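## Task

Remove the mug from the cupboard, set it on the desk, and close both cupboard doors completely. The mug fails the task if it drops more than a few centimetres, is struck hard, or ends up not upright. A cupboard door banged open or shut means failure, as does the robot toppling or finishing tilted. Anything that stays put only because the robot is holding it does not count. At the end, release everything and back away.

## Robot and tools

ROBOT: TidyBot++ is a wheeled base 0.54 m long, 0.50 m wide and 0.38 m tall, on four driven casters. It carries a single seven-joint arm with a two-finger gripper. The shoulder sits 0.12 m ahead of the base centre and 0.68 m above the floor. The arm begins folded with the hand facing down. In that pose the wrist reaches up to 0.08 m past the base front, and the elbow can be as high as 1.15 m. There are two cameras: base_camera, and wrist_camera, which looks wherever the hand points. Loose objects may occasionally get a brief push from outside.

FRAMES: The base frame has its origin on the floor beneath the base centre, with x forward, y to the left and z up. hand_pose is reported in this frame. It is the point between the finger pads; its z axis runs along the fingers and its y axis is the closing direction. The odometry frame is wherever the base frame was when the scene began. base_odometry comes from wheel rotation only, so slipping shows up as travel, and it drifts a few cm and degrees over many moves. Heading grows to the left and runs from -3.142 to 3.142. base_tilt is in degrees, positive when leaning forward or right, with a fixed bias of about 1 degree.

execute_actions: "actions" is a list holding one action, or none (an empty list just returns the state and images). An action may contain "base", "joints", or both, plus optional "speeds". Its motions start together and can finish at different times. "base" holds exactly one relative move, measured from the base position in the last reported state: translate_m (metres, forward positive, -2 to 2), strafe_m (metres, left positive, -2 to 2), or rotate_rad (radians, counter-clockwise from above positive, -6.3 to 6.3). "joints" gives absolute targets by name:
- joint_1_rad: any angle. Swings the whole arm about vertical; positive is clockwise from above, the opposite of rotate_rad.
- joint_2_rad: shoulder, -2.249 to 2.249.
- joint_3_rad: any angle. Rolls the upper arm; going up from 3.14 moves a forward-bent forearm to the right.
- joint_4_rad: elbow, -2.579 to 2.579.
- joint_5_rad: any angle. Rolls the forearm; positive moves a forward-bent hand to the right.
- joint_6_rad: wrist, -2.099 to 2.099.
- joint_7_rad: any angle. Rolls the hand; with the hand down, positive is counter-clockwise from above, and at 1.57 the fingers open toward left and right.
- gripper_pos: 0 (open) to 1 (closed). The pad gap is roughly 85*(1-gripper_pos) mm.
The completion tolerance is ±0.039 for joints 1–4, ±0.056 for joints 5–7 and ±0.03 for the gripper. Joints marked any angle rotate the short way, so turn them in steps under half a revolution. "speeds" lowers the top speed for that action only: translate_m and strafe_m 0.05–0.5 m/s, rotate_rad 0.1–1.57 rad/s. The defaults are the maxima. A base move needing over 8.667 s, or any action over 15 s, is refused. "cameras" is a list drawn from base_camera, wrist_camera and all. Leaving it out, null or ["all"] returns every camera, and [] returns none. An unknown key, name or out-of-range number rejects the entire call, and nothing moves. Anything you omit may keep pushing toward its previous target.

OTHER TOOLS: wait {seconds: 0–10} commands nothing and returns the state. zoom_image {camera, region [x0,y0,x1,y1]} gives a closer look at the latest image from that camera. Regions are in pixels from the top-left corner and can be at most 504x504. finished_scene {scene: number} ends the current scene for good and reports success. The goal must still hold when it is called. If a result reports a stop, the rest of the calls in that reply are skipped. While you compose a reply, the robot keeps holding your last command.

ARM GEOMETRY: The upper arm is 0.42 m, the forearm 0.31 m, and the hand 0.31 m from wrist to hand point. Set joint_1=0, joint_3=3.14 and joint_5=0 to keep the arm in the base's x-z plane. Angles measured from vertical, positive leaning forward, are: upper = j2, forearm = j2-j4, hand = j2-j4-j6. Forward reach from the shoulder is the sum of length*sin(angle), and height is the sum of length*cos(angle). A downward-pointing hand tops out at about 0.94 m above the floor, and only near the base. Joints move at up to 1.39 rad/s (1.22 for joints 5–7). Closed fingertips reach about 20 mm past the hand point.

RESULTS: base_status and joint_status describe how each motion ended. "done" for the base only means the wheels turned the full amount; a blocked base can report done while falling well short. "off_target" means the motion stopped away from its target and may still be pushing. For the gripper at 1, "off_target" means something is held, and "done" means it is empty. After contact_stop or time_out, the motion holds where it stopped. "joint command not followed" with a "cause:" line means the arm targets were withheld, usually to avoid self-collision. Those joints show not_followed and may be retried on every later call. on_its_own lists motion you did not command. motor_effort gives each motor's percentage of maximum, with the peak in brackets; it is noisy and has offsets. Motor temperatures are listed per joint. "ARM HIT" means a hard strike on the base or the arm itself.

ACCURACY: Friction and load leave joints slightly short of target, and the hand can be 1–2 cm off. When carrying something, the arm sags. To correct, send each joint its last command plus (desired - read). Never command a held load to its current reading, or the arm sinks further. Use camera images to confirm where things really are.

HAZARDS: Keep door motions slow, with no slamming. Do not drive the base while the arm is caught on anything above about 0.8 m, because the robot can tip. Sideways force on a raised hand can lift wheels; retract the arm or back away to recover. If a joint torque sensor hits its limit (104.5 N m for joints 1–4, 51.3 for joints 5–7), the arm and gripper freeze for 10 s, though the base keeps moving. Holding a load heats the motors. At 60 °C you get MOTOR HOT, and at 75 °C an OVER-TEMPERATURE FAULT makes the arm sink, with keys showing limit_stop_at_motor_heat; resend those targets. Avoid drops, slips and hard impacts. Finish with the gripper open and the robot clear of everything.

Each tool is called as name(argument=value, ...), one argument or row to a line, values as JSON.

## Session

execute_actions(
  actions=[
    {"joints":{"joint_6_rad":0.64,"joint_7_rad":1.55}},
  ],
)

Scene clock: 1.73 s.
Motor temperatures (°C, as the motors report them): [28 28 26 26 34 39 40]
base_odometry: x=+0.000 y=+0.000 heading=+0.000 (m, m, rad; odometry frame)
base_tilt: forward=-0.4 right=+0.1 (deg)
base_status: not commanded
joint_positions: joint_1_rad=-0.008 joint_2_rad=-0.365 joint_3_rad=+3.146 joint_4_rad=-2.501 joint_5_rad=+0.027 joint_6_rad=+0.626 joint_7_rad=+1.573 gripper_pos=+0.000
joint_status: all done
motor_effort: joint_1_rad=+0(0) joint_2_rad=-6(6) joint_3_rad=+1(1) joint_4_rad=+23(22) joint_5_rad=-1(1) joint_6_rad=+8(9) joint_7_rad=-1(1) (%)
hand_pose: x=+0.5449 y=+0.0074 z=+0.9256 quat_wxyz=(+0.001, +0.685, +0.015, +0.728) (m; base frame)
pictures: base_camera, wrist_camera
Images, in order (width x height): base_camera 644x364, wrist_camera 644x476.

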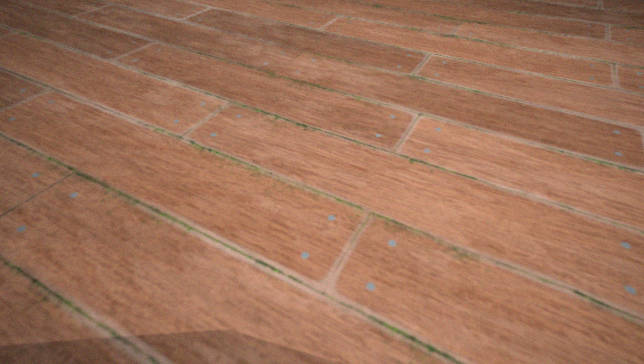

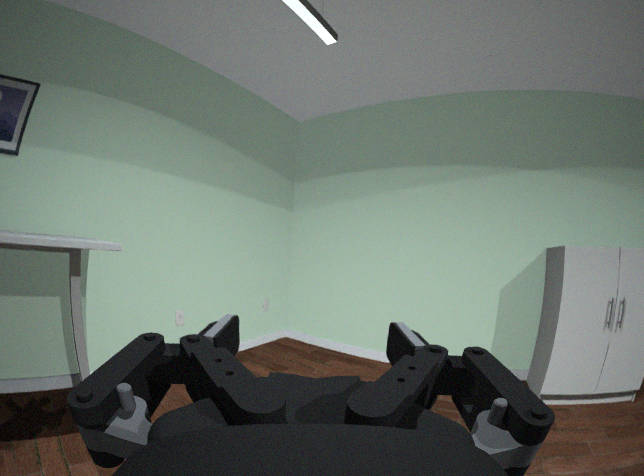

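execute_actions(
  actions=[
    {"base":{"rotate_rad":-0.95},"joints":{"joint_1_rad":0,"joint_2_rad":0.69,"joint_3_rad":3.14,"joint_4_rad":-2.0,"joint_5_rad":0,"joint_6_rad":1.11}},
  ],
)

Scene clock: 7.47 s.
Motor temperatures (°C, as the motors report them): [28 28 26 26 34 39 40]
base_odometry: x=+0.000 y=+0.000 heading=-0.950 (m, m, rad; odometry frame)
base_tilt: forward=-0.4 right=+0.2 (deg)
base_status: done
joint_positions: joint_1_rad=-0.001 joint_2_rad=+0.678 joint_3_rad=+3.146 joint_4_rad=-2.014 joint_5_rad=+0.027 joint_6_rad=+1.075 joint_7_rad=+1.573 gripper_pos=+0.000
joint_status: all done
motor_effort: joint_1_rad=+0(3) joint_2_rad=-37(38) joint_3_rad=-1(3) joint_4_rad=+15(23) joint_5_rad=-1(2) joint_6_rad=+8(9) joint_7_rad=-1(1) (%)
hand_pose: x=+0.8304 y=+0.0069 z=+0.7117 quat_wxyz=(-0.001, +0.723, +0.014, +0.690) (m; base frame)
pictures: base_camera, wrist_camera
Images, in order (width x height): base_camera 644x364, wrist_camera 644x476.

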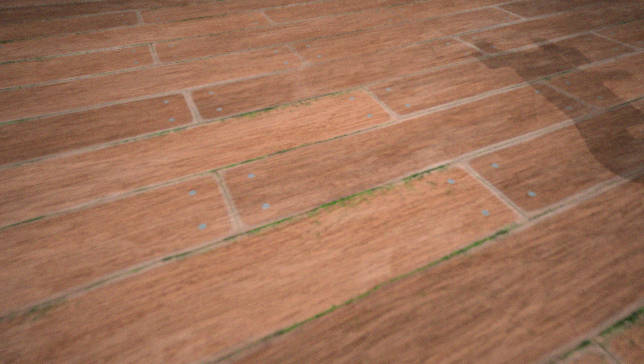

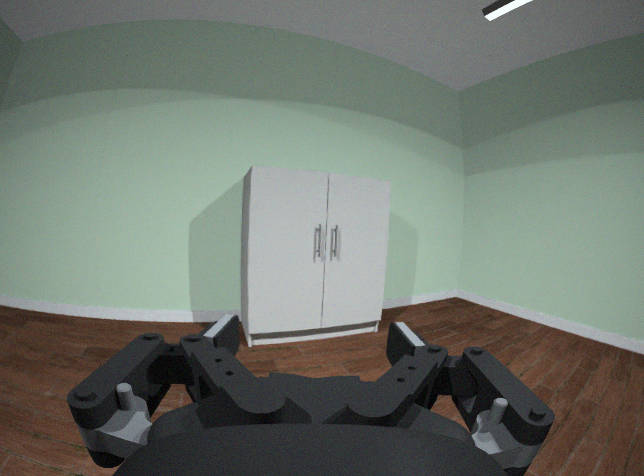

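execute_actions(
  actions=[
    {"base":{"translate_m":1.2}},
  ],
)

Scene clock: 14.63 s.
Motor temperatures (°C, as the motors report them): [28 28 26 26 34 39 40]
base_odometry: x=+0.697 y=-0.977 heading=-0.950 (m, m, rad; odometry frame)
base_tilt: forward=-0.4 right=+0.2 (deg)
base_status: done
joint_positions: joint_1_rad=-0.001 joint_2_rad=+0.678 joint_3_rad=+3.146 joint_4_rad=-2.007 joint_5_rad=+0.027 joint_6_rad=+1.077 joint_7_rad=+1.573 gripper_pos=+0.000
joint_status: not commanded
motor_effort: joint_1_rad=+0(0) joint_2_rad=-37(39) joint_3_rad=-1(1) joint_4_rad=+16(16) joint_5_rad=-2(1) joint_6_rad=+9(9) joint_7_rad=-1(1) (%)
hand_pose: x=+0.8325 y=+0.0069 z=+0.7154 quat_wxyz=(-0.001, +0.720, +0.014, +0.694) (m; base frame)
pictures: base_camera, wrist_camera
Images, in order (width x height): base_camera 644x364, wrist_camera 644x476.

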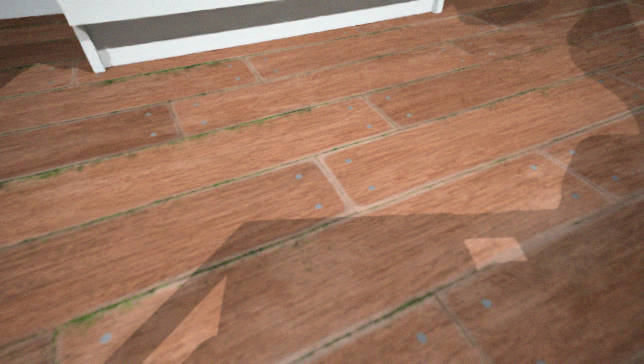

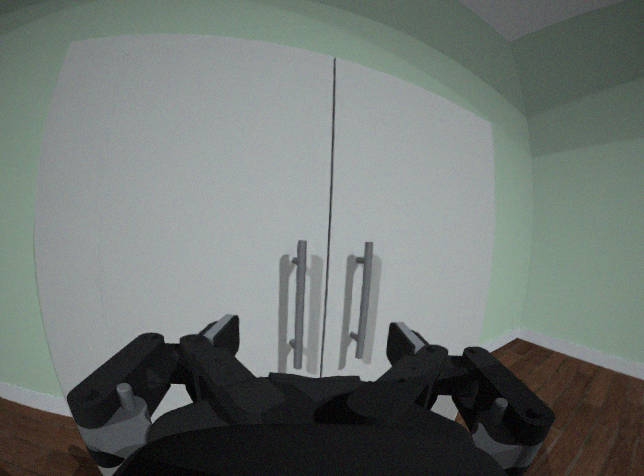

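execute_actions(
  actions=[
    {"base":{"strafe_m":0.015}},
  ],
  cameras=[],
)

execute_actions(
  actions=[
    {"base":{"translate_m":0.17},"speeds":{"translate_m":0.2}},
  ],
)

Scene clock: 19.07 s.
Motor temperatures (°C, as the motors report them): [28 28 26 26 34 39 40]
base_odometry: x=+0.710 y=-0.968 heading=-0.950 (m, m, rad; odometry frame)
base_tilt: forward=-0.5 right=+0.1 (deg)
base_status: done
joint_positions: joint_1_rad=-0.004 joint_2_rad=+0.678 joint_3_rad=+3.146 joint_4_rad=-2.007 joint_5_rad=+0.027 joint_6_rad=+1.077 joint_7_rad=+1.573 gripper_pos=+0.000
joint_status: not commanded
motor_effort: joint_1_rad=+0(3) joint_2_rad=-37(38) joint_3_rad=-1(3) joint_4_rad=+15(16) joint_5_rad=-1(1) joint_6_rad=+8(9) joint_7_rad=-1(2) (%)
hand_pose: x=+0.8324 y=+0.0089 z=+0.7154 quat_wxyz=(-0.002, +0.720, +0.015, +0.694) (m; base frame)
pictures: none
No camera images: the call's "cameras" was empty. Leave "cameras" out to get every camera's image.

Scene clock: 20.70 s.
Motor temperatures (°C, as the motors report them): [28 28 26 26 34 39 40]
base_odometry: x=+0.809 y=-1.106 heading=-0.950 (m, m, rad; odometry frame)
base_tilt: forward=-0.4 right=+0.1 (deg)
base_status: done
joint_positions: joint_1_rad=-0.004 joint_2_rad=+0.678 joint_3_rad=+3.146 joint_4_rad=-2.006 joint_5_rad=+0.027 joint_6_rad=+1.078 joint_7_rad=+1.573 gripper_pos=+0.000
joint_status: not commanded
motor_effort: joint_1_rad=+0(0) joint_2_rad=-37(38) joint_3_rad=-1(1) joint_4_rad=+15(17) joint_5_rad=-1(1) joint_6_rad=+8(10) joint_7_rad=-1(1) (%)
hand_pose: x=+0.8328 y=+0.0089 z=+0.7160 quat_wxyz=(-0.002, +0.720, +0.015, +0.694) (m; base frame)
pictures: base_camera, wrist_camera
Images, in order (width x height): base_camera 644x364, wrist_camera 644x476.

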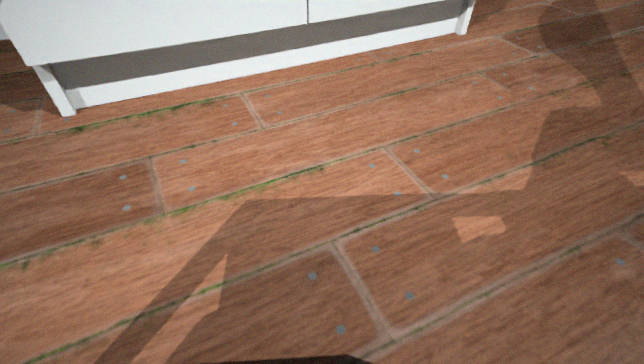

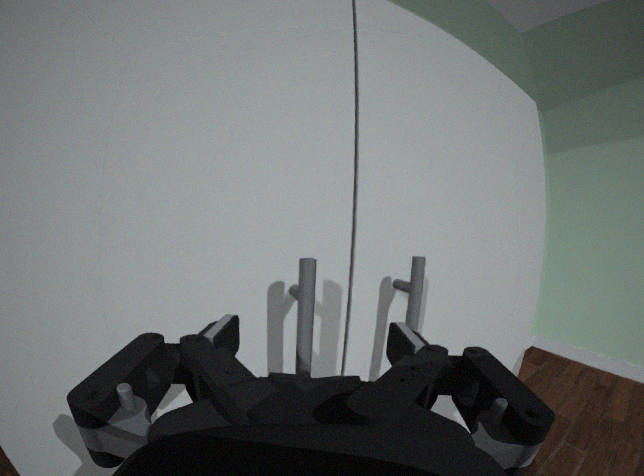

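execute_actions(
  actions=[
    {"base":{"translate_m":0.085},"joints":{"joint_2_rad":0.75,"joint_6_rad":1.14},"speeds":{"translate_m":0.1}},
  ],
)

execute_actions(
  actions=[
    {"joints":{"gripper_pos":1}},
  ],
)

Scene clock: 25.40 s.
Motor temperatures (°C, as the motors report them): [28 28 26 26 34 39 40]
base_odometry: x=+0.858 y=-1.175 heading=-0.950 (m, m, rad; odometry frame)
base_tilt: forward=-0.4 right=+0.2 (deg)
base_status: done
joint_positions: joint_1_rad=-0.004 joint_2_rad=+0.706 joint_3_rad=+3.146 joint_4_rad=-2.086 joint_5_rad=+0.027 joint_6_rad=+1.139 joint_7_rad=+1.573 gripper_pos=+0.000
joint_status: joint_2_rad off_target (ended at +0.706, target +0.750); the others done
motor_effort: joint_1_rad=+1(0) joint_2_rad=-28(40) joint_3_rad=+1(1) joint_4_rad=+30(34) joint_5_rad=-4(5) joint_6_rad=+5(10) joint_7_rad=-1(0) (%)
hand_pose: x=+0.8097 y=+0.0091 z=+0.6806 quat_wxyz=(-0.003, +0.736, +0.014, +0.677) (m; base frame)
pictures: base_camera, wrist_camera
Images, in order (width x height): base_camera 644x364, wrist_camera 644x476.

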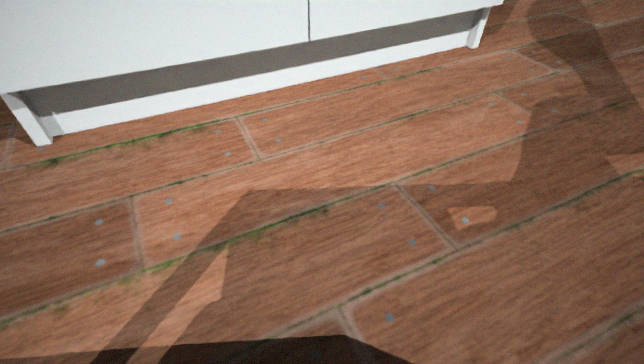

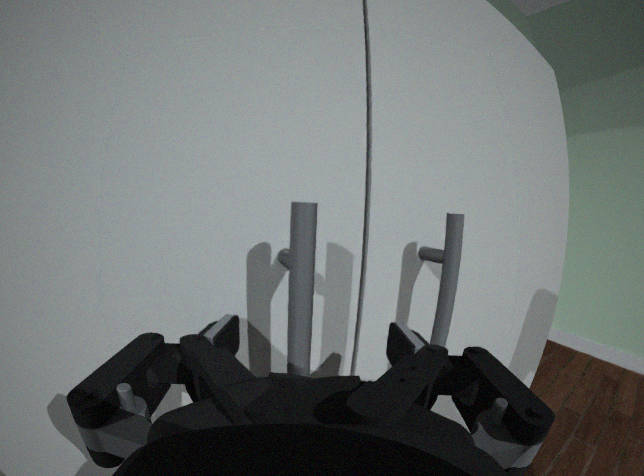

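Scene clock: 26.50 s.
Motor temperatures (°C, as the motors report them): [28 28 26 26 34 39 40]
base_odometry: x=+0.858 y=-1.175 heading=-0.950 (m, m, rad; odometry frame)
base_tilt: forward=-0.4 right=+0.2 (deg)
base_status: not commanded
joint_positions: joint_1_rad=-0.005 joint_2_rad=+0.715 joint_3_rad=+3.131 joint_4_rad=-2.093 joint_5_rad=+0.022 joint_6_rad=+1.151 joint_7_rad=+1.573 gripper_pos=+0.896
joint_status: gripper_pos off_target (ended at +0.896, target +1.000)
motor_effort: joint_1_rad=+2(7) joint_2_rad=-31(37) joint_3_rad=+1(7) joint_4_rad=+29(38) joint_5_rad=-3(8) joint_6_rad=+8(11) joint_7_rad=-2(1) (%)
hand_pose: x=+0.8075 y=+0.0164 z=+0.6760 quat_wxyz=(-0.010, +0.737, +0.013, +0.676) (m; base frame)
pictures: base_camera, wrist_camera
Images, in order (width x height): base_camera 644x364, wrist_camera 644x476.

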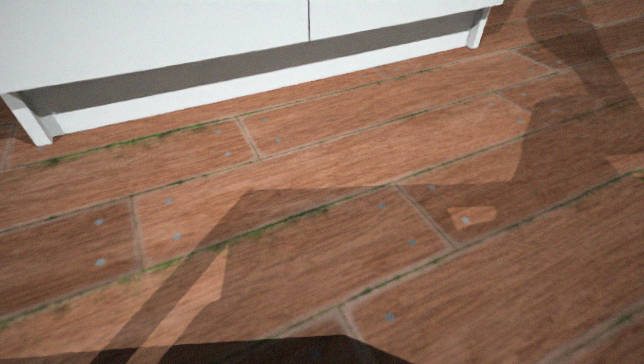

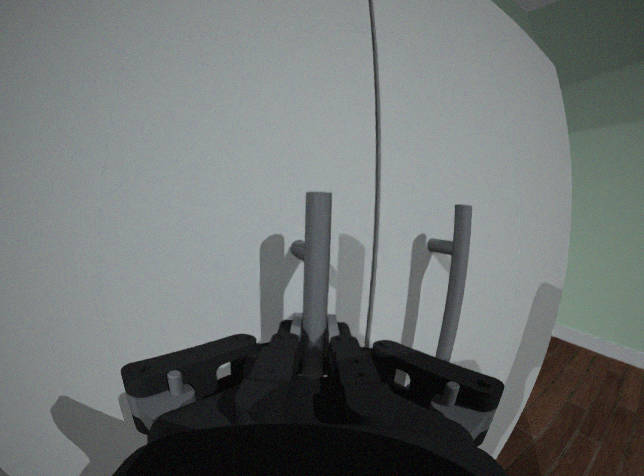

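execute_actions(
  actions=[
    {"base":{"translate_m":-0.27},"joints":{"joint_2_rad":0.72,"joint_4_rad":-2.03},"speeds":{"translate_m":0.06}},
  ],
)

execute_actions(
  actions=[
    {"base":{"strafe_m":0.05},"speeds":{"strafe_m":0.06}},
  ],
  cameras=[],
)

execute_actions(
  actions=[
    {"base":{"translate_m":-0.1},"speeds":{"translate_m":0.06}},
  ],
  cameras=[],
)

execute_actions(
  actions=[
    {"base":{"strafe_m":0.09},"speeds":{"strafe_m":0.06}},
  ],
  cameras=[],
)

execute_actions(
  actions=[
    {"base":{"translate_m":-0.06},"speeds":{"translate_m":0.06}},
  ],
)

Scene clock: 37.80 s.
Motor temperatures (°C, as the motors report them): [28 28 26 26 34 39 40]
base_odometry: x=+0.701 y=-0.955 heading=-0.951 (m, m, rad; odometry frame)
base_tilt: forward=-0.4 right=+0.1 (deg)
base_status: done
joint_positions: joint_1_rad=-0.017 joint_2_rad=+0.744 joint_3_rad=+3.138 joint_4_rad=-2.034 joint_5_rad=+0.021 joint_6_rad=+1.140 joint_7_rad=+1.573 gripper_pos=+0.899
joint_status: all done
motor_effort: joint_1_rad=+4(6) joint_2_rad=-41(46) joint_3_rad=+2(5) joint_4_rad=+14(30) joint_5_rad=-4(5) joint_6_rad=+12(15) joint_7_rad=-2(2) (%)
hand_pose: x=+0.8258 y=+0.0216 z=+0.6765 quat_wxyz=(-0.011, +0.730, +0.017, +0.683) (m; base frame)
pictures: base_camera, wrist_camera
Images, in order (width x height): base_camera 644x364, wrist_camera 644x476.

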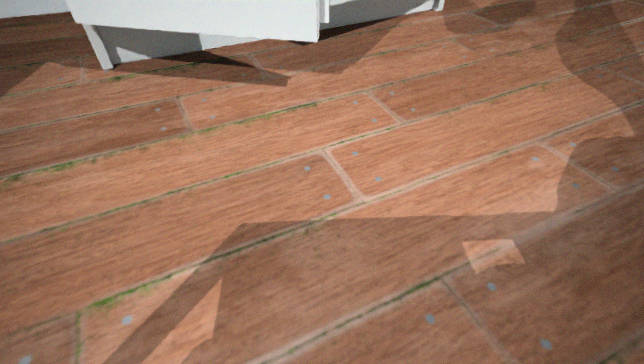

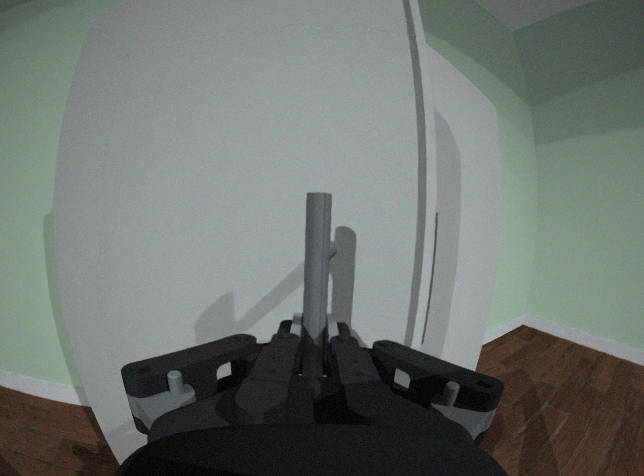

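Scene clock: 39.13 s.
Motor temperatures (°C, as the motors report them): [28 28 26 26 34 39 40]
base_odometry: x=+0.741 y=-0.926 heading=-0.951 (m, m, rad; odometry frame)
base_tilt: forward=-0.4 right=+0.1 (deg)
base_status: done
joint_positions: joint_1_rad=+0.031 joint_2_rad=+0.744 joint_3_rad=+3.156 joint_4_rad=-2.035 joint_5_rad=+0.008 joint_6_rad=+1.140 joint_7_rad=+1.573 gripper_pos=+0.899
joint_status: not commanded
motor_effort: joint_1_rad=-6(8) joint_2_rad=-38(42) joint_3_rad=-5(8) joint_4_rad=+15(17) joint_5_rad=+3(5) joint_6_rad=+10(12) joint_7_rad=-1(2) (%)
hand_pose: x=+0.8258 y=-0.0258 z=+0.6764 quat_wxyz=(+0.017, +0.731, -0.007, +0.683) (m; base frame)
pictures: none
No camera images: the call's "cameras" was empty. Leave "cameras" out to get every camera's image.

Scene clock: 41.30 s.
Motor temperatures (°C, as the motors report them): [28 28 26 26 34 39 40]
base_odometry: x=+0.683 y=-0.845 heading=-0.951 (m, m, rad; odometry frame)
base_tilt: forward=-0.4 right=+0.2 (deg)
base_status: done
joint_positions: joint_1_rad=-0.024 joint_2_rad=+0.743 joint_3_rad=+3.134 joint_4_rad=-2.036 joint_5_rad=+0.008 joint_6_rad=+1.139 joint_7_rad=+1.573 gripper_pos=+0.900
joint_status: not commanded
motor_effort: joint_1_rad=+4(7) joint_2_rad=-41(45) joint_3_rad=+2(6) joint_4_rad=+15(18) joint_5_rad=-4(6) joint_6_rad=+12(14) joint_7_rad=-2(2) (%)
hand_pose: x=+0.8253 y=+0.0245 z=+0.6765 quat_wxyz=(-0.013, +0.731, +0.014, +0.682) (m; base frame)
pictures: none
No camera images: the call's "cameras" was empty. Leave "cameras" out to get every camera's image.

Scene clock: 43.30 s.
Motor temperatures (°C, as the motors report them): [28 28 26 26 34 39 40]
base_odometry: x=+0.756 y=-0.792 heading=-0.951 (m, m, rad; odometry frame)
base_tilt: forward=-0.5 right=+0.1 (deg)
base_status: done
joint_positions: joint_1_rad=+0.057 joint_2_rad=+0.741 joint_3_rad=+3.176 joint_4_rad=-2.039 joint_5_rad=-0.014 joint_6_rad=+1.139 joint_7_rad=+1.573 gripper_pos=+0.900
joint_status: not commanded
motor_effort: joint_1_rad=-10(14) joint_2_rad=-37(41) joint_3_rad=-9(12) joint_4_rad=+18(18) joint_5_rad=+6(8) joint_6_rad=+9(12) joint_7_rad=-1(2) (%)
hand_pose: x=+0.8224 y=-0.0609 z=+0.6765 quat_wxyz=(+0.040, +0.731, -0.028, +0.681) (m; base frame)
pictures: none
No camera images: the call's "cameras" was empty. Leave "cameras" out to get every camera's image.

Scene clock: 44.80 s.
Motor temperatures (°C, as the motors report them): [28 28 26 26 34 39 40]
base_odometry: x=+0.722 y=-0.743 heading=-0.951 (m, m, rad; odometry frame)
base_tilt: forward=-0.4 right=+0.2 (deg)
base_status: done
joint_positions: joint_1_rad=-0.001 joint_2_rad=+0.740 joint_3_rad=+3.152 joint_4_rad=-2.040 joint_5_rad=-0.014 joint_6_rad=+1.139 joint_7_rad=+1.573 gripper_pos=+0.901
joint_status: not commanded
motor_effort: joint_1_rad=+0(10) joint_2_rad=-40(43) joint_3_rad=-1(9) joint_4_rad=+15(19) joint_5_rad=-1(6) joint_6_rad=+11(13) joint_7_rad=-2(2) (%)
hand_pose: x=+0.8244 y=-0.0073 z=+0.6766 quat_wxyz=(+0.008, +0.731, -0.006, +0.682) (m; base frame)
pictures: base_camera, wrist_camera
Images, in order (width x height): base_camera 644x364, wrist_camera 644x476.

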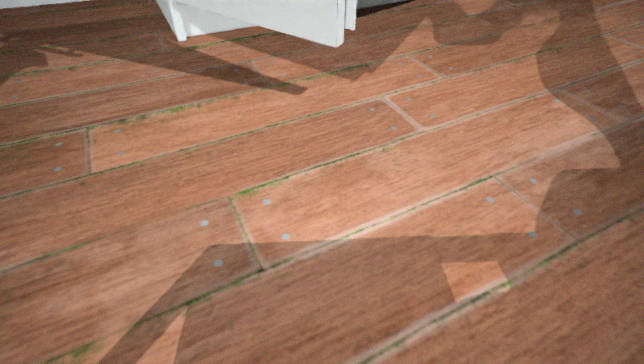

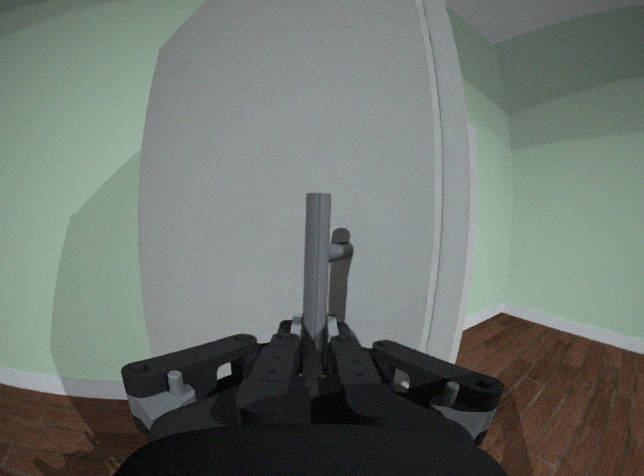

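execute_actions(
  actions=[
    {"base":{"strafe_m":0.09},"speeds":{"strafe_m":0.06}},
  ],
  cameras=[],
)

execute_actions(
  actions=[
    {"base":{"translate_m":-0.04},"speeds":{"translate_m":0.06}},
  ],
  cameras=[],
)

execute_actions(
  actions=[
    {"base":{"strafe_m":0.07},"speeds":{"strafe_m":0.06}},
  ],
)

Scene clock: 51.00 s.
Motor temperatures (°C, as the motors report them): [28 28 26 26 34 39 40]
base_odometry: x=+0.795 y=-0.691 heading=-0.951 (m, m, rad; odometry frame)
base_tilt: forward=-0.4 right=+0.2 (deg)
base_status: done
joint_positions: joint_1_rad=+0.071 joint_2_rad=+0.734 joint_3_rad=+3.188 joint_4_rad=-2.050 joint_5_rad=-0.029 joint_6_rad=+1.139 joint_7_rad=+1.573 gripper_pos=+0.901
joint_status: not commanded
motor_effort: joint_1_rad=-14(17) joint_2_rad=-36(41) joint_3_rad=-12(14) joint_4_rad=+20(21) joint_5_rad=+8(10) joint_6_rad=+9(12) joint_7_rad=-1(2) (%)
hand_pose: x=+0.8169 y=-0.0810 z=+0.6765 quat_wxyz=(+0.053, +0.731, -0.041, +0.679) (m; base frame)
pictures: none
No camera images: the call's "cameras" was empty. Leave "cameras" out to get every camera's image.

Scene clock: 52.20 s.
Motor temperatures (°C, as the motors report them): [28 28 26 26 34 39 40]
base_odometry: x=+0.772 y=-0.658 heading=-0.951 (m, m, rad; odometry frame)
base_tilt: forward=-0.4 right=+0.1 (deg)
base_status: done
joint_positions: joint_1_rad=+0.017 joint_2_rad=+0.734 joint_3_rad=+3.164 joint_4_rad=-2.050 joint_5_rad=-0.029 joint_6_rad=+1.139 joint_7_rad=+1.573 gripper_pos=+0.901
joint_status: not commanded
motor_effort: joint_1_rad=-1(14) joint_2_rad=-41(44) joint_3_rad=-2(11) joint_4_rad=+16(21) joint_5_rad=+0(8) joint_6_rad=+10(15) joint_7_rad=-2(2) (%)
hand_pose: x=+0.8209 y=-0.0308 z=+0.6767 quat_wxyz=(+0.023, +0.732, -0.020, +0.680) (m; base frame)
pictures: none
No camera images: the call's "cameras" was empty. Leave "cameras" out to get every camera's image.

Scene clock: 53.87 s.
Motor temperatures (°C, as the motors report them): [28 28 26 26 34 39 40]
base_odometry: x=+0.828 y=-0.618 heading=-0.951 (m, m, rad; odometry frame)
base_tilt: forward=-0.3 right=+0.1 (deg)
base_status: done
joint_positions: joint_1_rad=+0.070 joint_2_rad=+0.731 joint_3_rad=+3.187 joint_4_rad=-2.056 joint_5_rad=-0.030 joint_6_rad=+1.139 joint_7_rad=+1.573 gripper_pos=+0.901
joint_status: not commanded
motor_effort: joint_1_rad=-13(17) joint_2_rad=-36(41) joint_3_rad=-11(13) joint_4_rad=+20(22) joint_5_rad=+8(10) joint_6_rad=+9(12) joint_7_rad=-1(2) (%)
hand_pose: x=+0.8152 y=-0.0796 z=+0.6764 quat_wxyz=(+0.053, +0.732, -0.041, +0.678) (m; base frame)
pictures: base_camera, wrist_camera
Images, in order (width x height): base_camera 644x364, wrist_camera 644x476.

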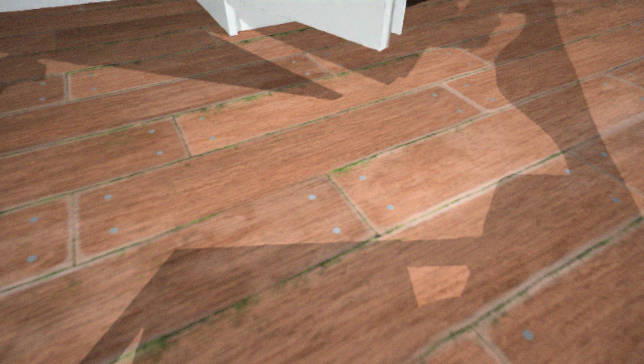

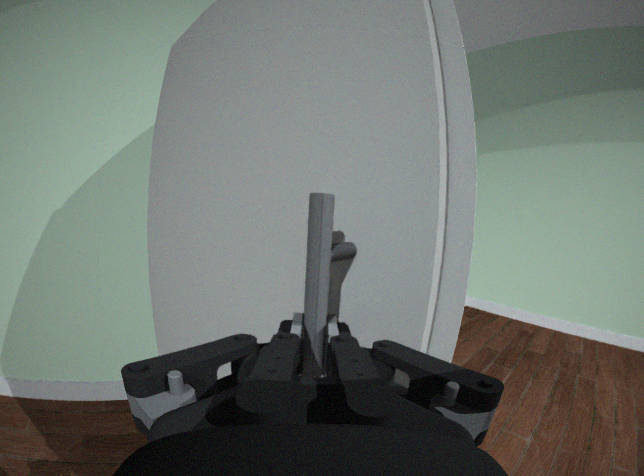

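execute_actions(
  actions=[
    {"joints":{"gripper_pos":0.5,"joint_1_rad":0.06,"joint_3_rad":3.17}},
  ],
  cameras=[],
)

execute_actions(
  actions=[
    {"base":{"translate_m":-0.3},"speeds":{"translate_m":0.25}},
  ],
  cameras=[],
)

execute_actions(
  actions=[
    {"base":{"strafe_m":-0.35},"joints":{"joint_1_rad":0,"joint_2_rad":0.6,"joint_3_rad":3.14,"joint_4_rad":-1.89,"joint_5_rad":0,"joint_6_rad":0.89,"gripper_pos":0}},
  ],
  cameras=[],
)

execute_actions(
  actions=[
    {"base":{"rotate_rad":0.3}},
  ],
)

Scene clock: 59.80 s.
Motor temperatures (°C, as the motors report them): [28 28 26 26 34 39 40]
base_odometry: x=+0.828 y=-0.618 heading=-0.951 (m, m, rad; odometry frame)
base_tilt: forward=-0.4 right=+0.1 (deg)
base_status: not commanded
joint_positions: joint_1_rad=+0.057 joint_2_rad=+0.731 joint_3_rad=+3.175 joint_4_rad=-2.035 joint_5_rad=-0.030 joint_6_rad=+1.139 joint_7_rad=+1.573 gripper_pos=+0.500
joint_status: all done
motor_effort: joint_1_rad=+0(14) joint_2_rad=-37(39) joint_3_rad=+0(11) joint_4_rad=+14(20) joint_5_rad=-1(9) joint_6_rad=+9(9) joint_7_rad=-1(1) (%)
hand_pose: x=+0.8233 y=-0.0651 z=+0.6854 quat_wxyz=(+0.043, +0.725, -0.035, +0.686) (m; base frame)
pictures: none
No camera images: the call's "cameras" was empty. Leave "cameras" out to get every camera's image.

Scene clock: 61.87 s.
Motor temperatures (°C, as the motors report them): [28 28 26 26 34 39 40]
base_odometry: x=+0.654 y=-0.373 heading=-0.951 (m, m, rad; odometry frame)
base_tilt: forward=-0.4 right=+0.1 (deg)
base_status: done
joint_positions: joint_1_rad=+0.057 joint_2_rad=+0.731 joint_3_rad=+3.175 joint_4_rad=-2.034 joint_5_rad=-0.030 joint_6_rad=+1.139 joint_7_rad=+1.573 gripper_pos=+0.500
joint_status: not commanded
motor_effort: joint_1_rad=-1(1) joint_2_rad=-37(42) joint_3_rad=+0(0) joint_4_rad=+14(16) joint_5_rad=-1(2) joint_6_rad=+9(10) joint_7_rad=-1(1) (%)
hand_pose: x=+0.8235 y=-0.0651 z=+0.6856 quat_wxyz=(+0.043, +0.725, -0.035, +0.686) (m; base frame)
pictures: none
No camera images: the call's "cameras" was empty. Leave "cameras" out to get every camera's image.

Scene clock: 64.00 s.
Motor temperatures (°C, as the motors report them): [28 28 26 26 34 39 40]
base_odometry: x=+0.369 y=-0.577 heading=-0.951 (m, m, rad; odometry frame)
base_tilt: forward=-0.4 right=+0.1 (deg)
base_status: done
joint_positions: joint_1_rad=+0.008 joint_2_rad=+0.604 joint_3_rad=+3.150 joint_4_rad=-1.893 joint_5_rad=-0.030 joint_6_rad=+0.925 joint_7_rad=+1.573 gripper_pos=+0.000
joint_status: all done
motor_effort: joint_1_rad=+0(4) joint_2_rad=-37(40) joint_3_rad=+0(3) joint_4_rad=+18(19) joint_5_rad=+0(1) joint_6_rad=+9(10) joint_7_rad=-1(1) (%)
hand_pose: x=+0.8580 y=-0.0162 z=+0.7762 quat_wxyz=(+0.010, +0.707, -0.017, +0.706) (m; base frame)
pictures: none
No camera images: the call's "cameras" was empty. Leave "cameras" out to get every camera's image.

Scene clock: 65.47 s.
Motor temperatures (°C, as the motors report them): [28 28 26 26 34 39 40]
base_odometry: x=+0.369 y=-0.577 heading=-0.651 (m, m, rad; odometry frame)
base_tilt: forward=-0.4 right=+0.2 (deg)
base_status: done
joint_positions: joint_1_rad=-0.002 joint_2_rad=+0.604 joint_3_rad=+3.137 joint_4_rad=-1.893 joint_5_rad=-0.030 joint_6_rad=+0.925 joint_7_rad=+1.573 gripper_pos=+0.000
joint_status: not commanded
motor_effort: joint_1_rad=+1(6) joint_2_rad=-38(38) joint_3_rad=-1(4) joint_4_rad=+18(19) joint_5_rad=-1(2) joint_6_rad=+8(9) joint_7_rad=-1(1) (%)
hand_pose: x=+0.8581 y=-0.0018 z=+0.7761 quat_wxyz=(+0.000, +0.708, -0.013, +0.706) (m; base frame)
pictures: base_camera, wrist_camera
Images, in order (width x height): base_camera 644x364, wrist_camera 644x476.

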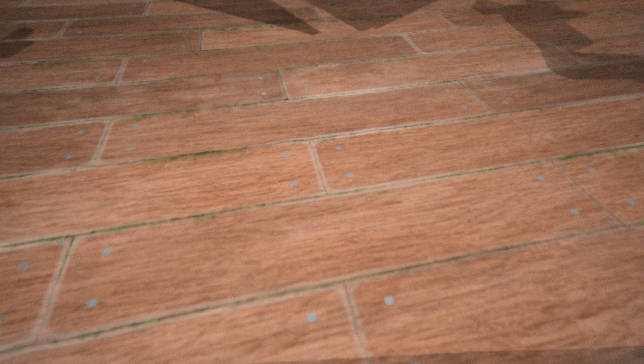

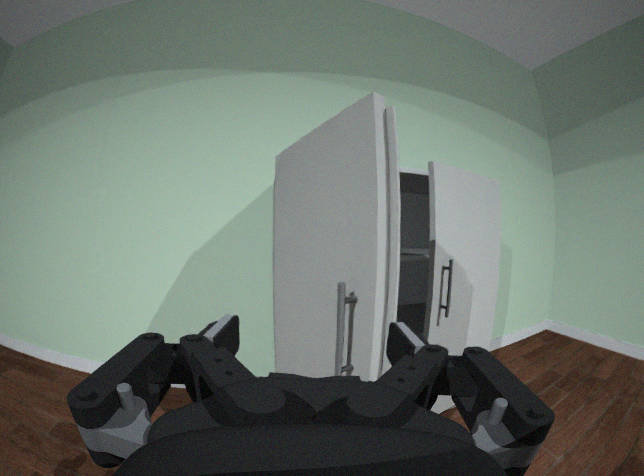

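execute_actions(
  actions=[
    {"base":{"strafe_m":-0.5}},
  ],
  cameras=[],
)

execute_actions(
  actions=[
    {"base":{"rotate_rad":0.2}},
  ],
)

Scene clock: 70.53 s.
Motor temperatures (°C, as the motors report them): [28 28 26 26 34 39 40]
base_odometry: x=+0.066 y=-0.975 heading=-0.651 (m, m, rad; odometry frame)
base_tilt: forward=-0.4 right=+0.1 (deg)
base_status: done
joint_positions: joint_1_rad=+0.006 joint_2_rad=+0.604 joint_3_rad=+3.137 joint_4_rad=-1.893 joint_5_rad=-0.030 joint_6_rad=+0.924 joint_7_rad=+1.573 gripper_pos=+0.000
joint_status: not commanded
motor_effort: joint_1_rad=+1(3) joint_2_rad=-38(38) joint_3_rad=-1(3) joint_4_rad=+18(18) joint_5_rad=-1(0) joint_6_rad=+9(8) joint_7_rad=-1(1) (%)
hand_pose: x=+0.8581 y=-0.0078 z=+0.7761 quat_wxyz=(+0.003, +0.708, -0.016, +0.706) (m; base frame)
pictures: none
No camera images: the call's "cameras" was empty. Leave "cameras" out to get every camera's image.

Scene clock: 71.83 s.
Motor temperatures (°C, as the motors report them): [28 28 26 26 34 39 40]
base_odometry: x=+0.066 y=-0.975 heading=-0.451 (m, m, rad; odometry frame)
base_tilt: forward=-0.4 right=+0.1 (deg)
base_status: done
joint_positions: joint_1_rad=-0.003 joint_2_rad=+0.604 joint_3_rad=+3.134 joint_4_rad=-1.893 joint_5_rad=-0.030 joint_6_rad=+0.924 joint_7_rad=+1.573 gripper_pos=+0.000
joint_status: not commanded
motor_effort: joint_1_rad=+0(5) joint_2_rad=-38(38) joint_3_rad=+0(3) joint_4_rad=+18(18) joint_5_rad=-1(0) joint_6_rad=+9(9) joint_7_rad=-1(1) (%)
hand_pose: x=+0.8581 y=+0.0003 z=+0.7761 quat_wxyz=(-0.002, +0.708, -0.012, +0.706) (m; base frame)
pictures: base_camera, wrist_camera
Images, in order (width x height): base_camera 644x364, wrist_camera 644x476.

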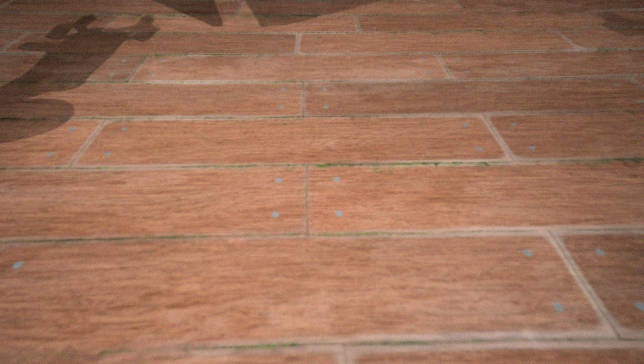

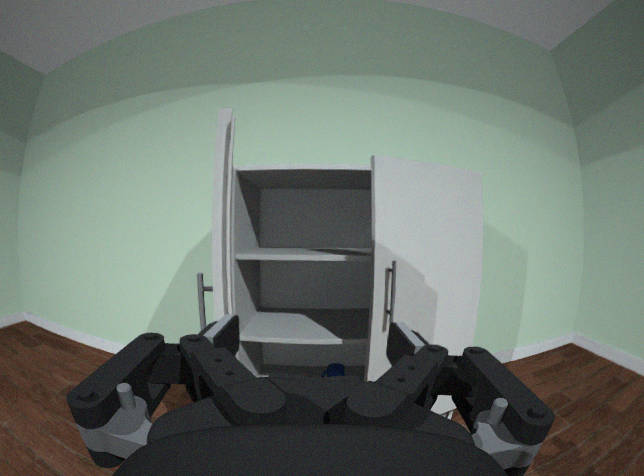

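execute_actions(
  actions=[
    {"base":{"translate_m":0.15},"joints":{"joint_6_rad":0.3}},
  ],
)

Scene clock: 75.60 s.
Motor temperatures (°C, as the motors report them): [28 29 26 26 34 39 40]
base_odometry: x=+0.201 y=-1.040 heading=-0.450 (m, m, rad; odometry frame)
base_tilt: forward=-0.4 right=+0.1 (deg)
base_status: done
joint_positions: joint_1_rad=-0.003 joint_2_rad=+0.603 joint_3_rad=+3.134 joint_4_rad=-1.892 joint_5_rad=-0.030 joint_6_rad=+0.316 joint_7_rad=+1.573 gripper_pos=+0.000
joint_status: all done
motor_effort: joint_1_rad=+0(1) joint_2_rad=-36(40) joint_3_rad=+0(1) joint_4_rad=+17(19) joint_5_rad=-1(0) joint_6_rad=+8(9) joint_7_rad=-1(1) (%)
hand_pose: x=+0.8025 y=+0.0050 z=+0.5996 quat_wxyz=(-0.006, +0.886, -0.011, +0.463) (m; base frame)
pictures: base_camera, wrist_camera
Images, in order (width x height): base_camera 644x364, wrist_camera 644x476.

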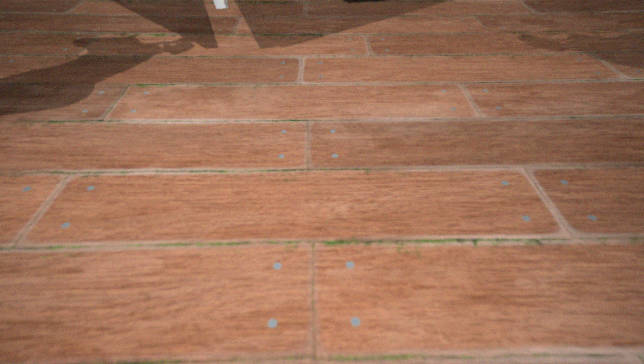

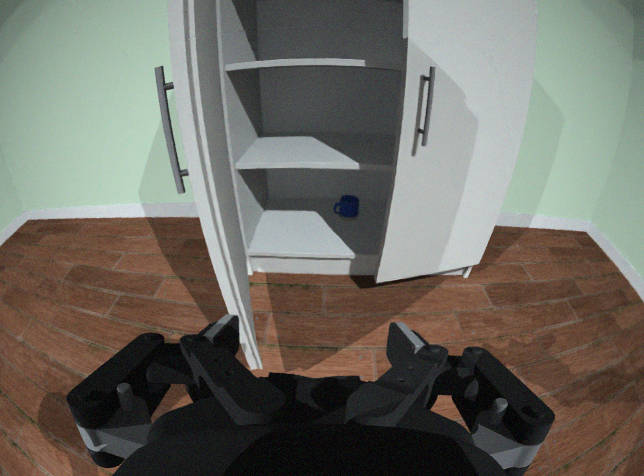

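zoom_image(
  camera="wrist_camera",
  region=[240,150,440,300],
)

Region (240, 150, 440, 300) of wrist_camera's 644x476 image, scaled by 2.520; it fills the top 378 rows of this view, and the rest is white.

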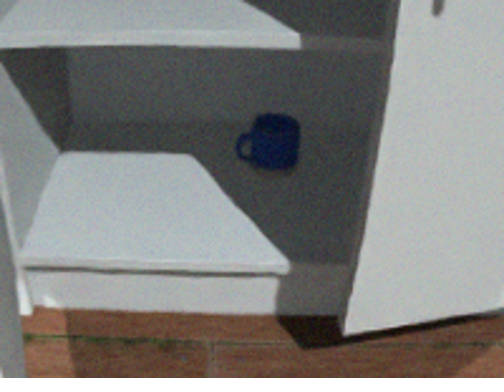

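execute_actions(
  actions=[
    {"base":{"strafe_m":-0.03},"joints":{"joint_6_rad":0.95,"gripper_pos":1}},
  ],
  cameras=[],
)

execute_actions(
  actions=[
    {"base":{"translate_m":0.4},"speeds":{"translate_m":0.25}},
  ],
)

Scene clock: 95.80 s.
Motor temperatures (°C, as the motors report them): [28 29 26 26 34 39 40]
base_odometry: x=+0.188 y=-1.067 heading=-0.450 (m, m, rad; odometry frame)
base_tilt: forward=-0.4 right=+0.2 (deg)
base_status: done
joint_positions: joint_1_rad=+0.004 joint_2_rad=+0.601 joint_3_rad=+3.134 joint_4_rad=-1.891 joint_5_rad=-0.030 joint_6_rad=+0.936 joint_7_rad=+1.573 gripper_pos=+0.999
joint_status: all done
motor_effort: joint_1_rad=+0(4) joint_2_rad=-38(39) joint_3_rad=+0(3) joint_4_rad=+19(20) joint_5_rad=-1(1) joint_6_rad=+9(9) joint_7_rad=-1(1) (%)
hand_pose: x=+0.8582 y=-0.0051 z=+0.7827 quat_wxyz=(+0.001, +0.702, -0.015, +0.712) (m; base frame)
pictures: none
No camera images: the call's "cameras" was empty. Leave "cameras" out to get every camera's image.

Scene clock: 98.27 s.
Motor temperatures (°C, as the motors report them): [28 29 26 26 34 39 40]
base_odometry: x=+0.549 y=-1.241 heading=-0.450 (m, m, rad; odometry frame)
base_tilt: forward=-0.4 right=+0.1 (deg)
base_status: done
joint_positions: joint_1_rad=+0.004 joint_2_rad=+0.601 joint_3_rad=+3.134 joint_4_rad=-1.891 joint_5_rad=-0.030 joint_6_rad=+0.936 joint_7_rad=+1.573 gripper_pos=+0.999
joint_status: not commanded
motor_effort: joint_1_rad=+0(0) joint_2_rad=-37(40) joint_3_rad=-1(1) joint_4_rad=+19(20) joint_5_rad=-1(1) joint_6_rad=+9(9) joint_7_rad=-1(1) (%)
hand_pose: x=+0.8582 y=-0.0051 z=+0.7829 quat_wxyz=(+0.001, +0.702, -0.015, +0.712) (m; base frame)
pictures: base_camera, wrist_camera
Images, in order (width x height): base_camera 644x364, wrist_camera 644x476.

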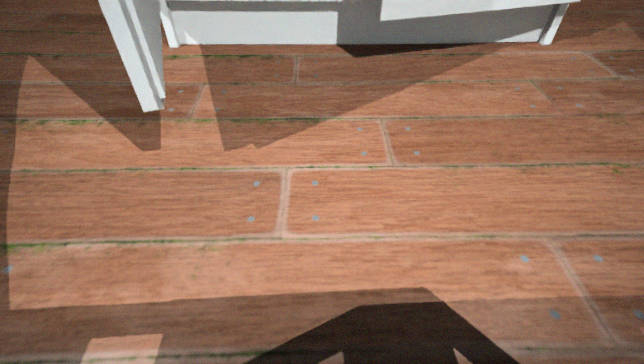

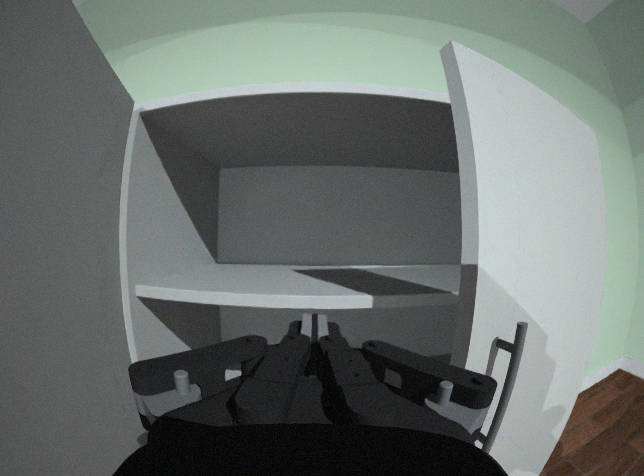

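execute_actions(
  actions=[
    {"joints":{"joint_7_rad":3.14}},
  ],
  cameras=[],
)

execute_actions(
  actions=[
    {"base":{"strafe_m":-0.05},"speeds":{"strafe_m":0.1}},
  ],
  cameras=[],
)

execute_actions(
  actions=[
    {"base":{"translate_m":0.17},"speeds":{"translate_m":0.1}},
  ],
)

Scene clock: 108.47 s.
Motor temperatures (°C, as the motors report them): [28 29 26 26 34 39 40]
base_odometry: x=+0.549 y=-1.241 heading=-0.450 (m, m, rad; odometry frame)
base_tilt: forward=-0.4 right=+0.1 (deg)
base_status: not commanded
joint_positions: joint_1_rad=+0.004 joint_2_rad=+0.601 joint_3_rad=+3.134 joint_4_rad=-1.891 joint_5_rad=-0.030 joint_6_rad=+0.936 joint_7_rad=+3.124 gripper_pos=+0.999
joint_status: all done
motor_effort: joint_1_rad=+0(0) joint_2_rad=-37(38) joint_3_rad=-1(1) joint_4_rad=+18(19) joint_5_rad=-1(1) joint_6_rad=+9(9) joint_7_rad=-1(2) (%)
hand_pose: x=+0.8582 y=-0.0051 z=+0.7829 quat_wxyz=(+0.499, +0.512, +0.481, +0.508) (m; base frame)
pictures: none
No camera images: the call's "cameras" was empty. Leave "cameras" out to get every camera's image.

Scene clock: 109.57 s.
Motor temperatures (°C, as the motors report them): [28 29 26 26 34 39 40]
base_odometry: x=+0.527 y=-1.287 heading=-0.450 (m, m, rad; odometry frame)
base_tilt: forward=-0.4 right=+0.1 (deg)
base_status: done
joint_positions: joint_1_rad=+0.003 joint_2_rad=+0.601 joint_3_rad=+3.134 joint_4_rad=-1.891 joint_5_rad=-0.030 joint_6_rad=+0.936 joint_7_rad=+3.124 gripper_pos=+0.999
joint_status: not commanded
motor_effort: joint_1_rad=+0(3) joint_2_rad=-38(38) joint_3_rad=-1(3) joint_4_rad=+18(19) joint_5_rad=-1(1) joint_6_rad=+8(9) joint_7_rad=-1(1) (%)
hand_pose: x=+0.8582 y=-0.0041 z=+0.7829 quat_wxyz=(+0.499, +0.511, +0.481, +0.508) (m; base frame)
pictures: none
No camera images: the call's "cameras" was empty. Leave "cameras" out to get every camera's image.

Scene clock: 111.83 s.
Motor temperatures (°C, as the motors report them): [28 29 26 27 34 39 40]
base_odometry: x=+0.680 y=-1.361 heading=-0.450 (m, m, rad; odometry frame)
base_tilt: forward=-0.4 right=+0.2 (deg)
base_status: done
joint_positions: joint_1_rad=+0.003 joint_2_rad=+0.601 joint_3_rad=+3.134 joint_4_rad=-1.891 joint_5_rad=-0.030 joint_6_rad=+0.936 joint_7_rad=+3.124 gripper_pos=+0.999
joint_status: not commanded
motor_effort: joint_1_rad=+0(1) joint_2_rad=-37(40) joint_3_rad=-1(1) joint_4_rad=+18(20) joint_5_rad=-1(1) joint_6_rad=+9(10) joint_7_rad=-1(1) (%)
hand_pose: x=+0.8582 y=-0.0041 z=+0.7830 quat_wxyz=(+0.499, +0.511, +0.481, +0.508) (m; base frame)
pictures: base_camera, wrist_camera
Images, in order (width x height): base_camera 644x364, wrist_camera 644x476.

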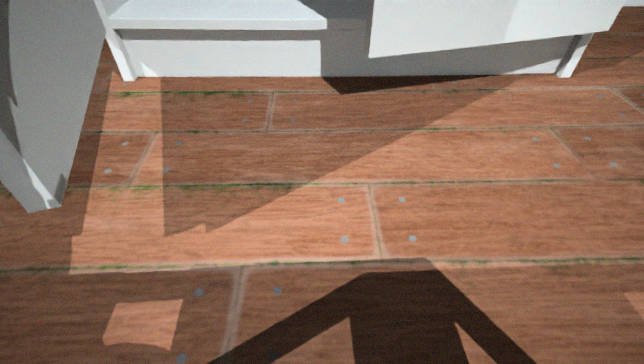

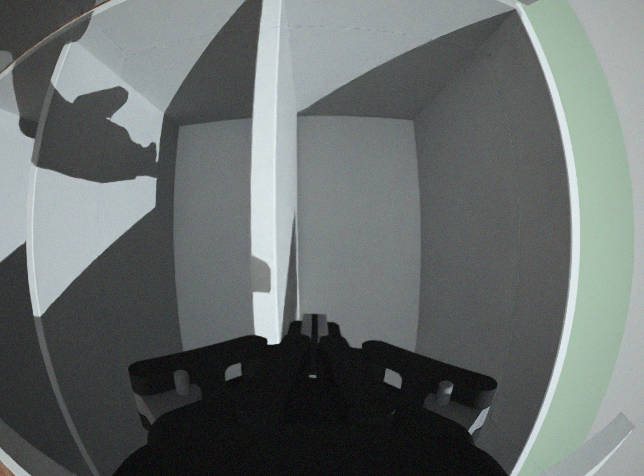

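execute_actions(
  actions=[
    {"base":{"strafe_m":-0.32},"speeds":{"strafe_m":0.05}},
  ],
)

Scene clock: 120.27 s.
Motor temperatures (°C, as the motors report them): [28 29 26 27 34 39 40]
base_odometry: x=+0.541 y=-1.648 heading=-0.448 (m, m, rad; odometry frame)
base_tilt: forward=-0.4 right=+0.1 (deg)
base_status: done
joint_positions: joint_1_rad=-0.158 joint_2_rad=+0.601 joint_3_rad=+3.021 joint_4_rad=-1.899 joint_5_rad=+0.064 joint_6_rad=+0.936 joint_7_rad=+3.124 gripper_pos=+0.999
joint_status: not commanded
motor_effort: joint_1_rad=+31(34) joint_2_rad=-42(42) joint_3_rad=+23(25) joint_4_rad=+22(23) joint_5_rad=-16(18) joint_6_rad=+12(12) joint_7_rad=-2(2) (%)
hand_pose: x=+0.8275 y=+0.1976 z=+0.7827 quat_wxyz=(+0.406, +0.428, +0.558, +0.584) (m; base frame)
pictures: base_camera, wrist_camera
Images, in order (width x height): base_camera 644x364, wrist_camera 644x476.

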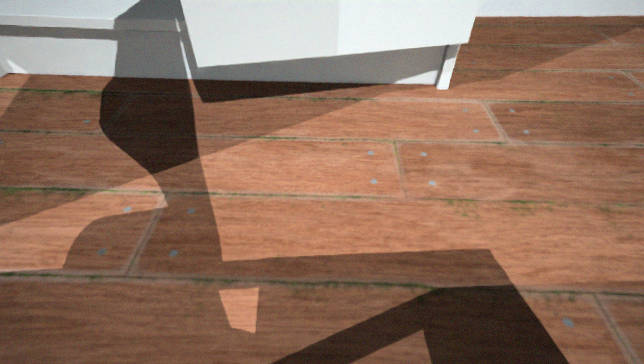

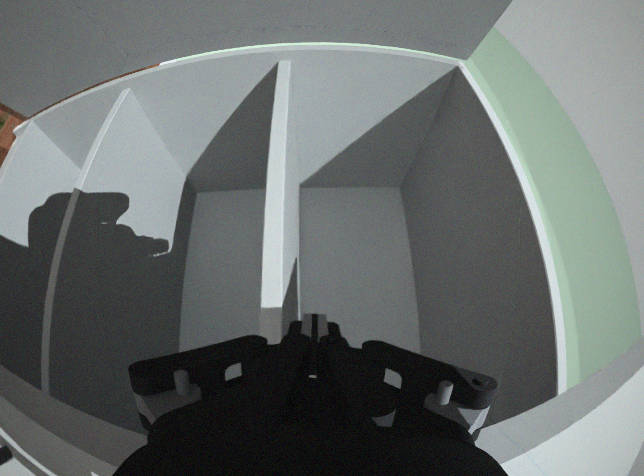

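execute_actions(
  actions=[
    {"base":{"strafe_m":0.17},"speeds":{"strafe_m":0.15}},
  ],
  cameras=[],
)

execute_actions(
  actions=[
    {"base":{"translate_m":-0.4},"speeds":{"translate_m":0.2}},
  ],
  cameras=[],
)

execute_actions(
  actions=[
    {"base":{"rotate_rad":0.35},"joints":{"joint_1_rad":0,"joint_2_rad":0.74,"joint_3_rad":3.14,"joint_4_rad":-2.0,"joint_5_rad":0,"joint_6_rad":1.17,"joint_7_rad":1.57,"gripper_pos":0}},
  ],
)

Scene clock: 126.90 s.
Motor temperatures (°C, as the motors report them): [28 29 26 27 34 39 40]
base_odometry: x=+0.615 y=-1.495 heading=-0.448 (m, m, rad; odometry frame)
base_tilt: forward=-0.4 right=+0.1 (deg)
base_status: done
joint_positions: joint_1_rad=-0.003 joint_2_rad=+0.601 joint_3_rad=+3.129 joint_4_rad=-1.896 joint_5_rad=+0.040 joint_6_rad=+0.936 joint_7_rad=+3.124 gripper_pos=+0.999
joint_status: not commanded
motor_effort: joint_1_rad=+0(29) joint_2_rad=-37(42) joint_3_rad=-1(21) joint_4_rad=+18(23) joint_5_rad=-1(15) joint_6_rad=+9(13) joint_7_rad=-1(2) (%)
hand_pose: x=+0.8567 y=+0.0208 z=+0.7807 quat_wxyz=(+0.491, +0.486, +0.509, +0.514) (m; base frame)
pictures: none
No camera images: the call's "cameras" was empty. Leave "cameras" out to get every camera's image.

Scene clock: 129.67 s.
Motor temperatures (°C, as the motors report them): [28 29 26 27 34 39 40]
base_odometry: x=+0.254 y=-1.321 heading=-0.448 (m, m, rad; odometry frame)
base_tilt: forward=-0.4 right=+0.2 (deg)
base_status: done
joint_positions: joint_1_rad=-0.003 joint_2_rad=+0.601 joint_3_rad=+3.129 joint_4_rad=-1.895 joint_5_rad=+0.040 joint_6_rad=+0.936 joint_7_rad=+3.124 gripper_pos=+0.999
joint_status: not commanded
motor_effort: joint_1_rad=+0(1) joint_2_rad=-38(42) joint_3_rad=-1(1) joint_4_rad=+19(19) joint_5_rad=-1(1) joint_6_rad=+9(10) joint_7_rad=-2(1) (%)
hand_pose: x=+0.8567 y=+0.0208 z=+0.7809 quat_wxyz=(+0.491, +0.486, +0.509, +0.514) (m; base frame)
pictures: none
No camera images: the call's "cameras" was empty. Leave "cameras" out to get every camera's image.

Scene clock: 131.43 s.
Motor temperatures (°C, as the motors report them): [28 29 26 27 34 39 40]
base_odometry: x=+0.254 y=-1.321 heading=-0.098 (m, m, rad; odometry frame)
base_tilt: forward=-0.4 right=+0.2 (deg)
base_status: done
joint_positions: joint_1_rad=-0.004 joint_2_rad=+0.722 joint_3_rad=+3.132 joint_4_rad=-1.988 joint_5_rad=+0.037 joint_6_rad=+1.135 joint_7_rad=+1.586 gripper_pos=+0.000
joint_status: all done
motor_effort: joint_1_rad=+0(6) joint_2_rad=-38(39) joint_3_rad=-1(4) joint_4_rad=+15(18) joint_5_rad=-1(2) joint_6_rad=+9(9) joint_7_rad=-1(1) (%)
hand_pose: x=+0.8394 y=+0.0202 z=+0.7105 quat_wxyz=(-0.007, +0.708, +0.025, +0.705) (m; base frame)
pictures: base_camera, wrist_camera
Images, in order (width x height): base_camera 644x364, wrist_camera 644x476.

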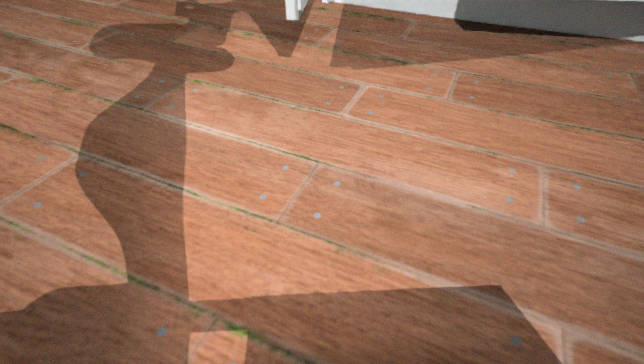

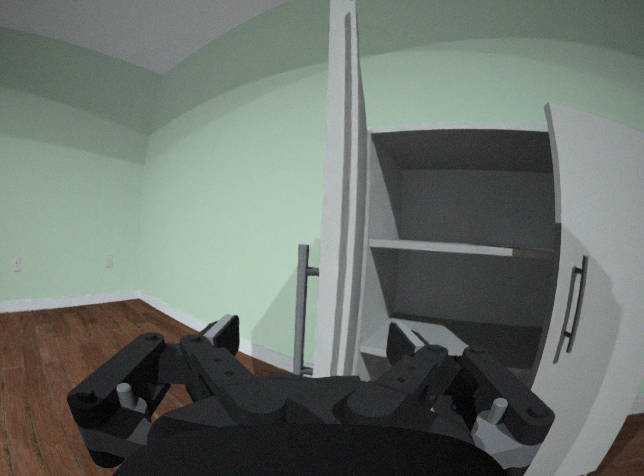

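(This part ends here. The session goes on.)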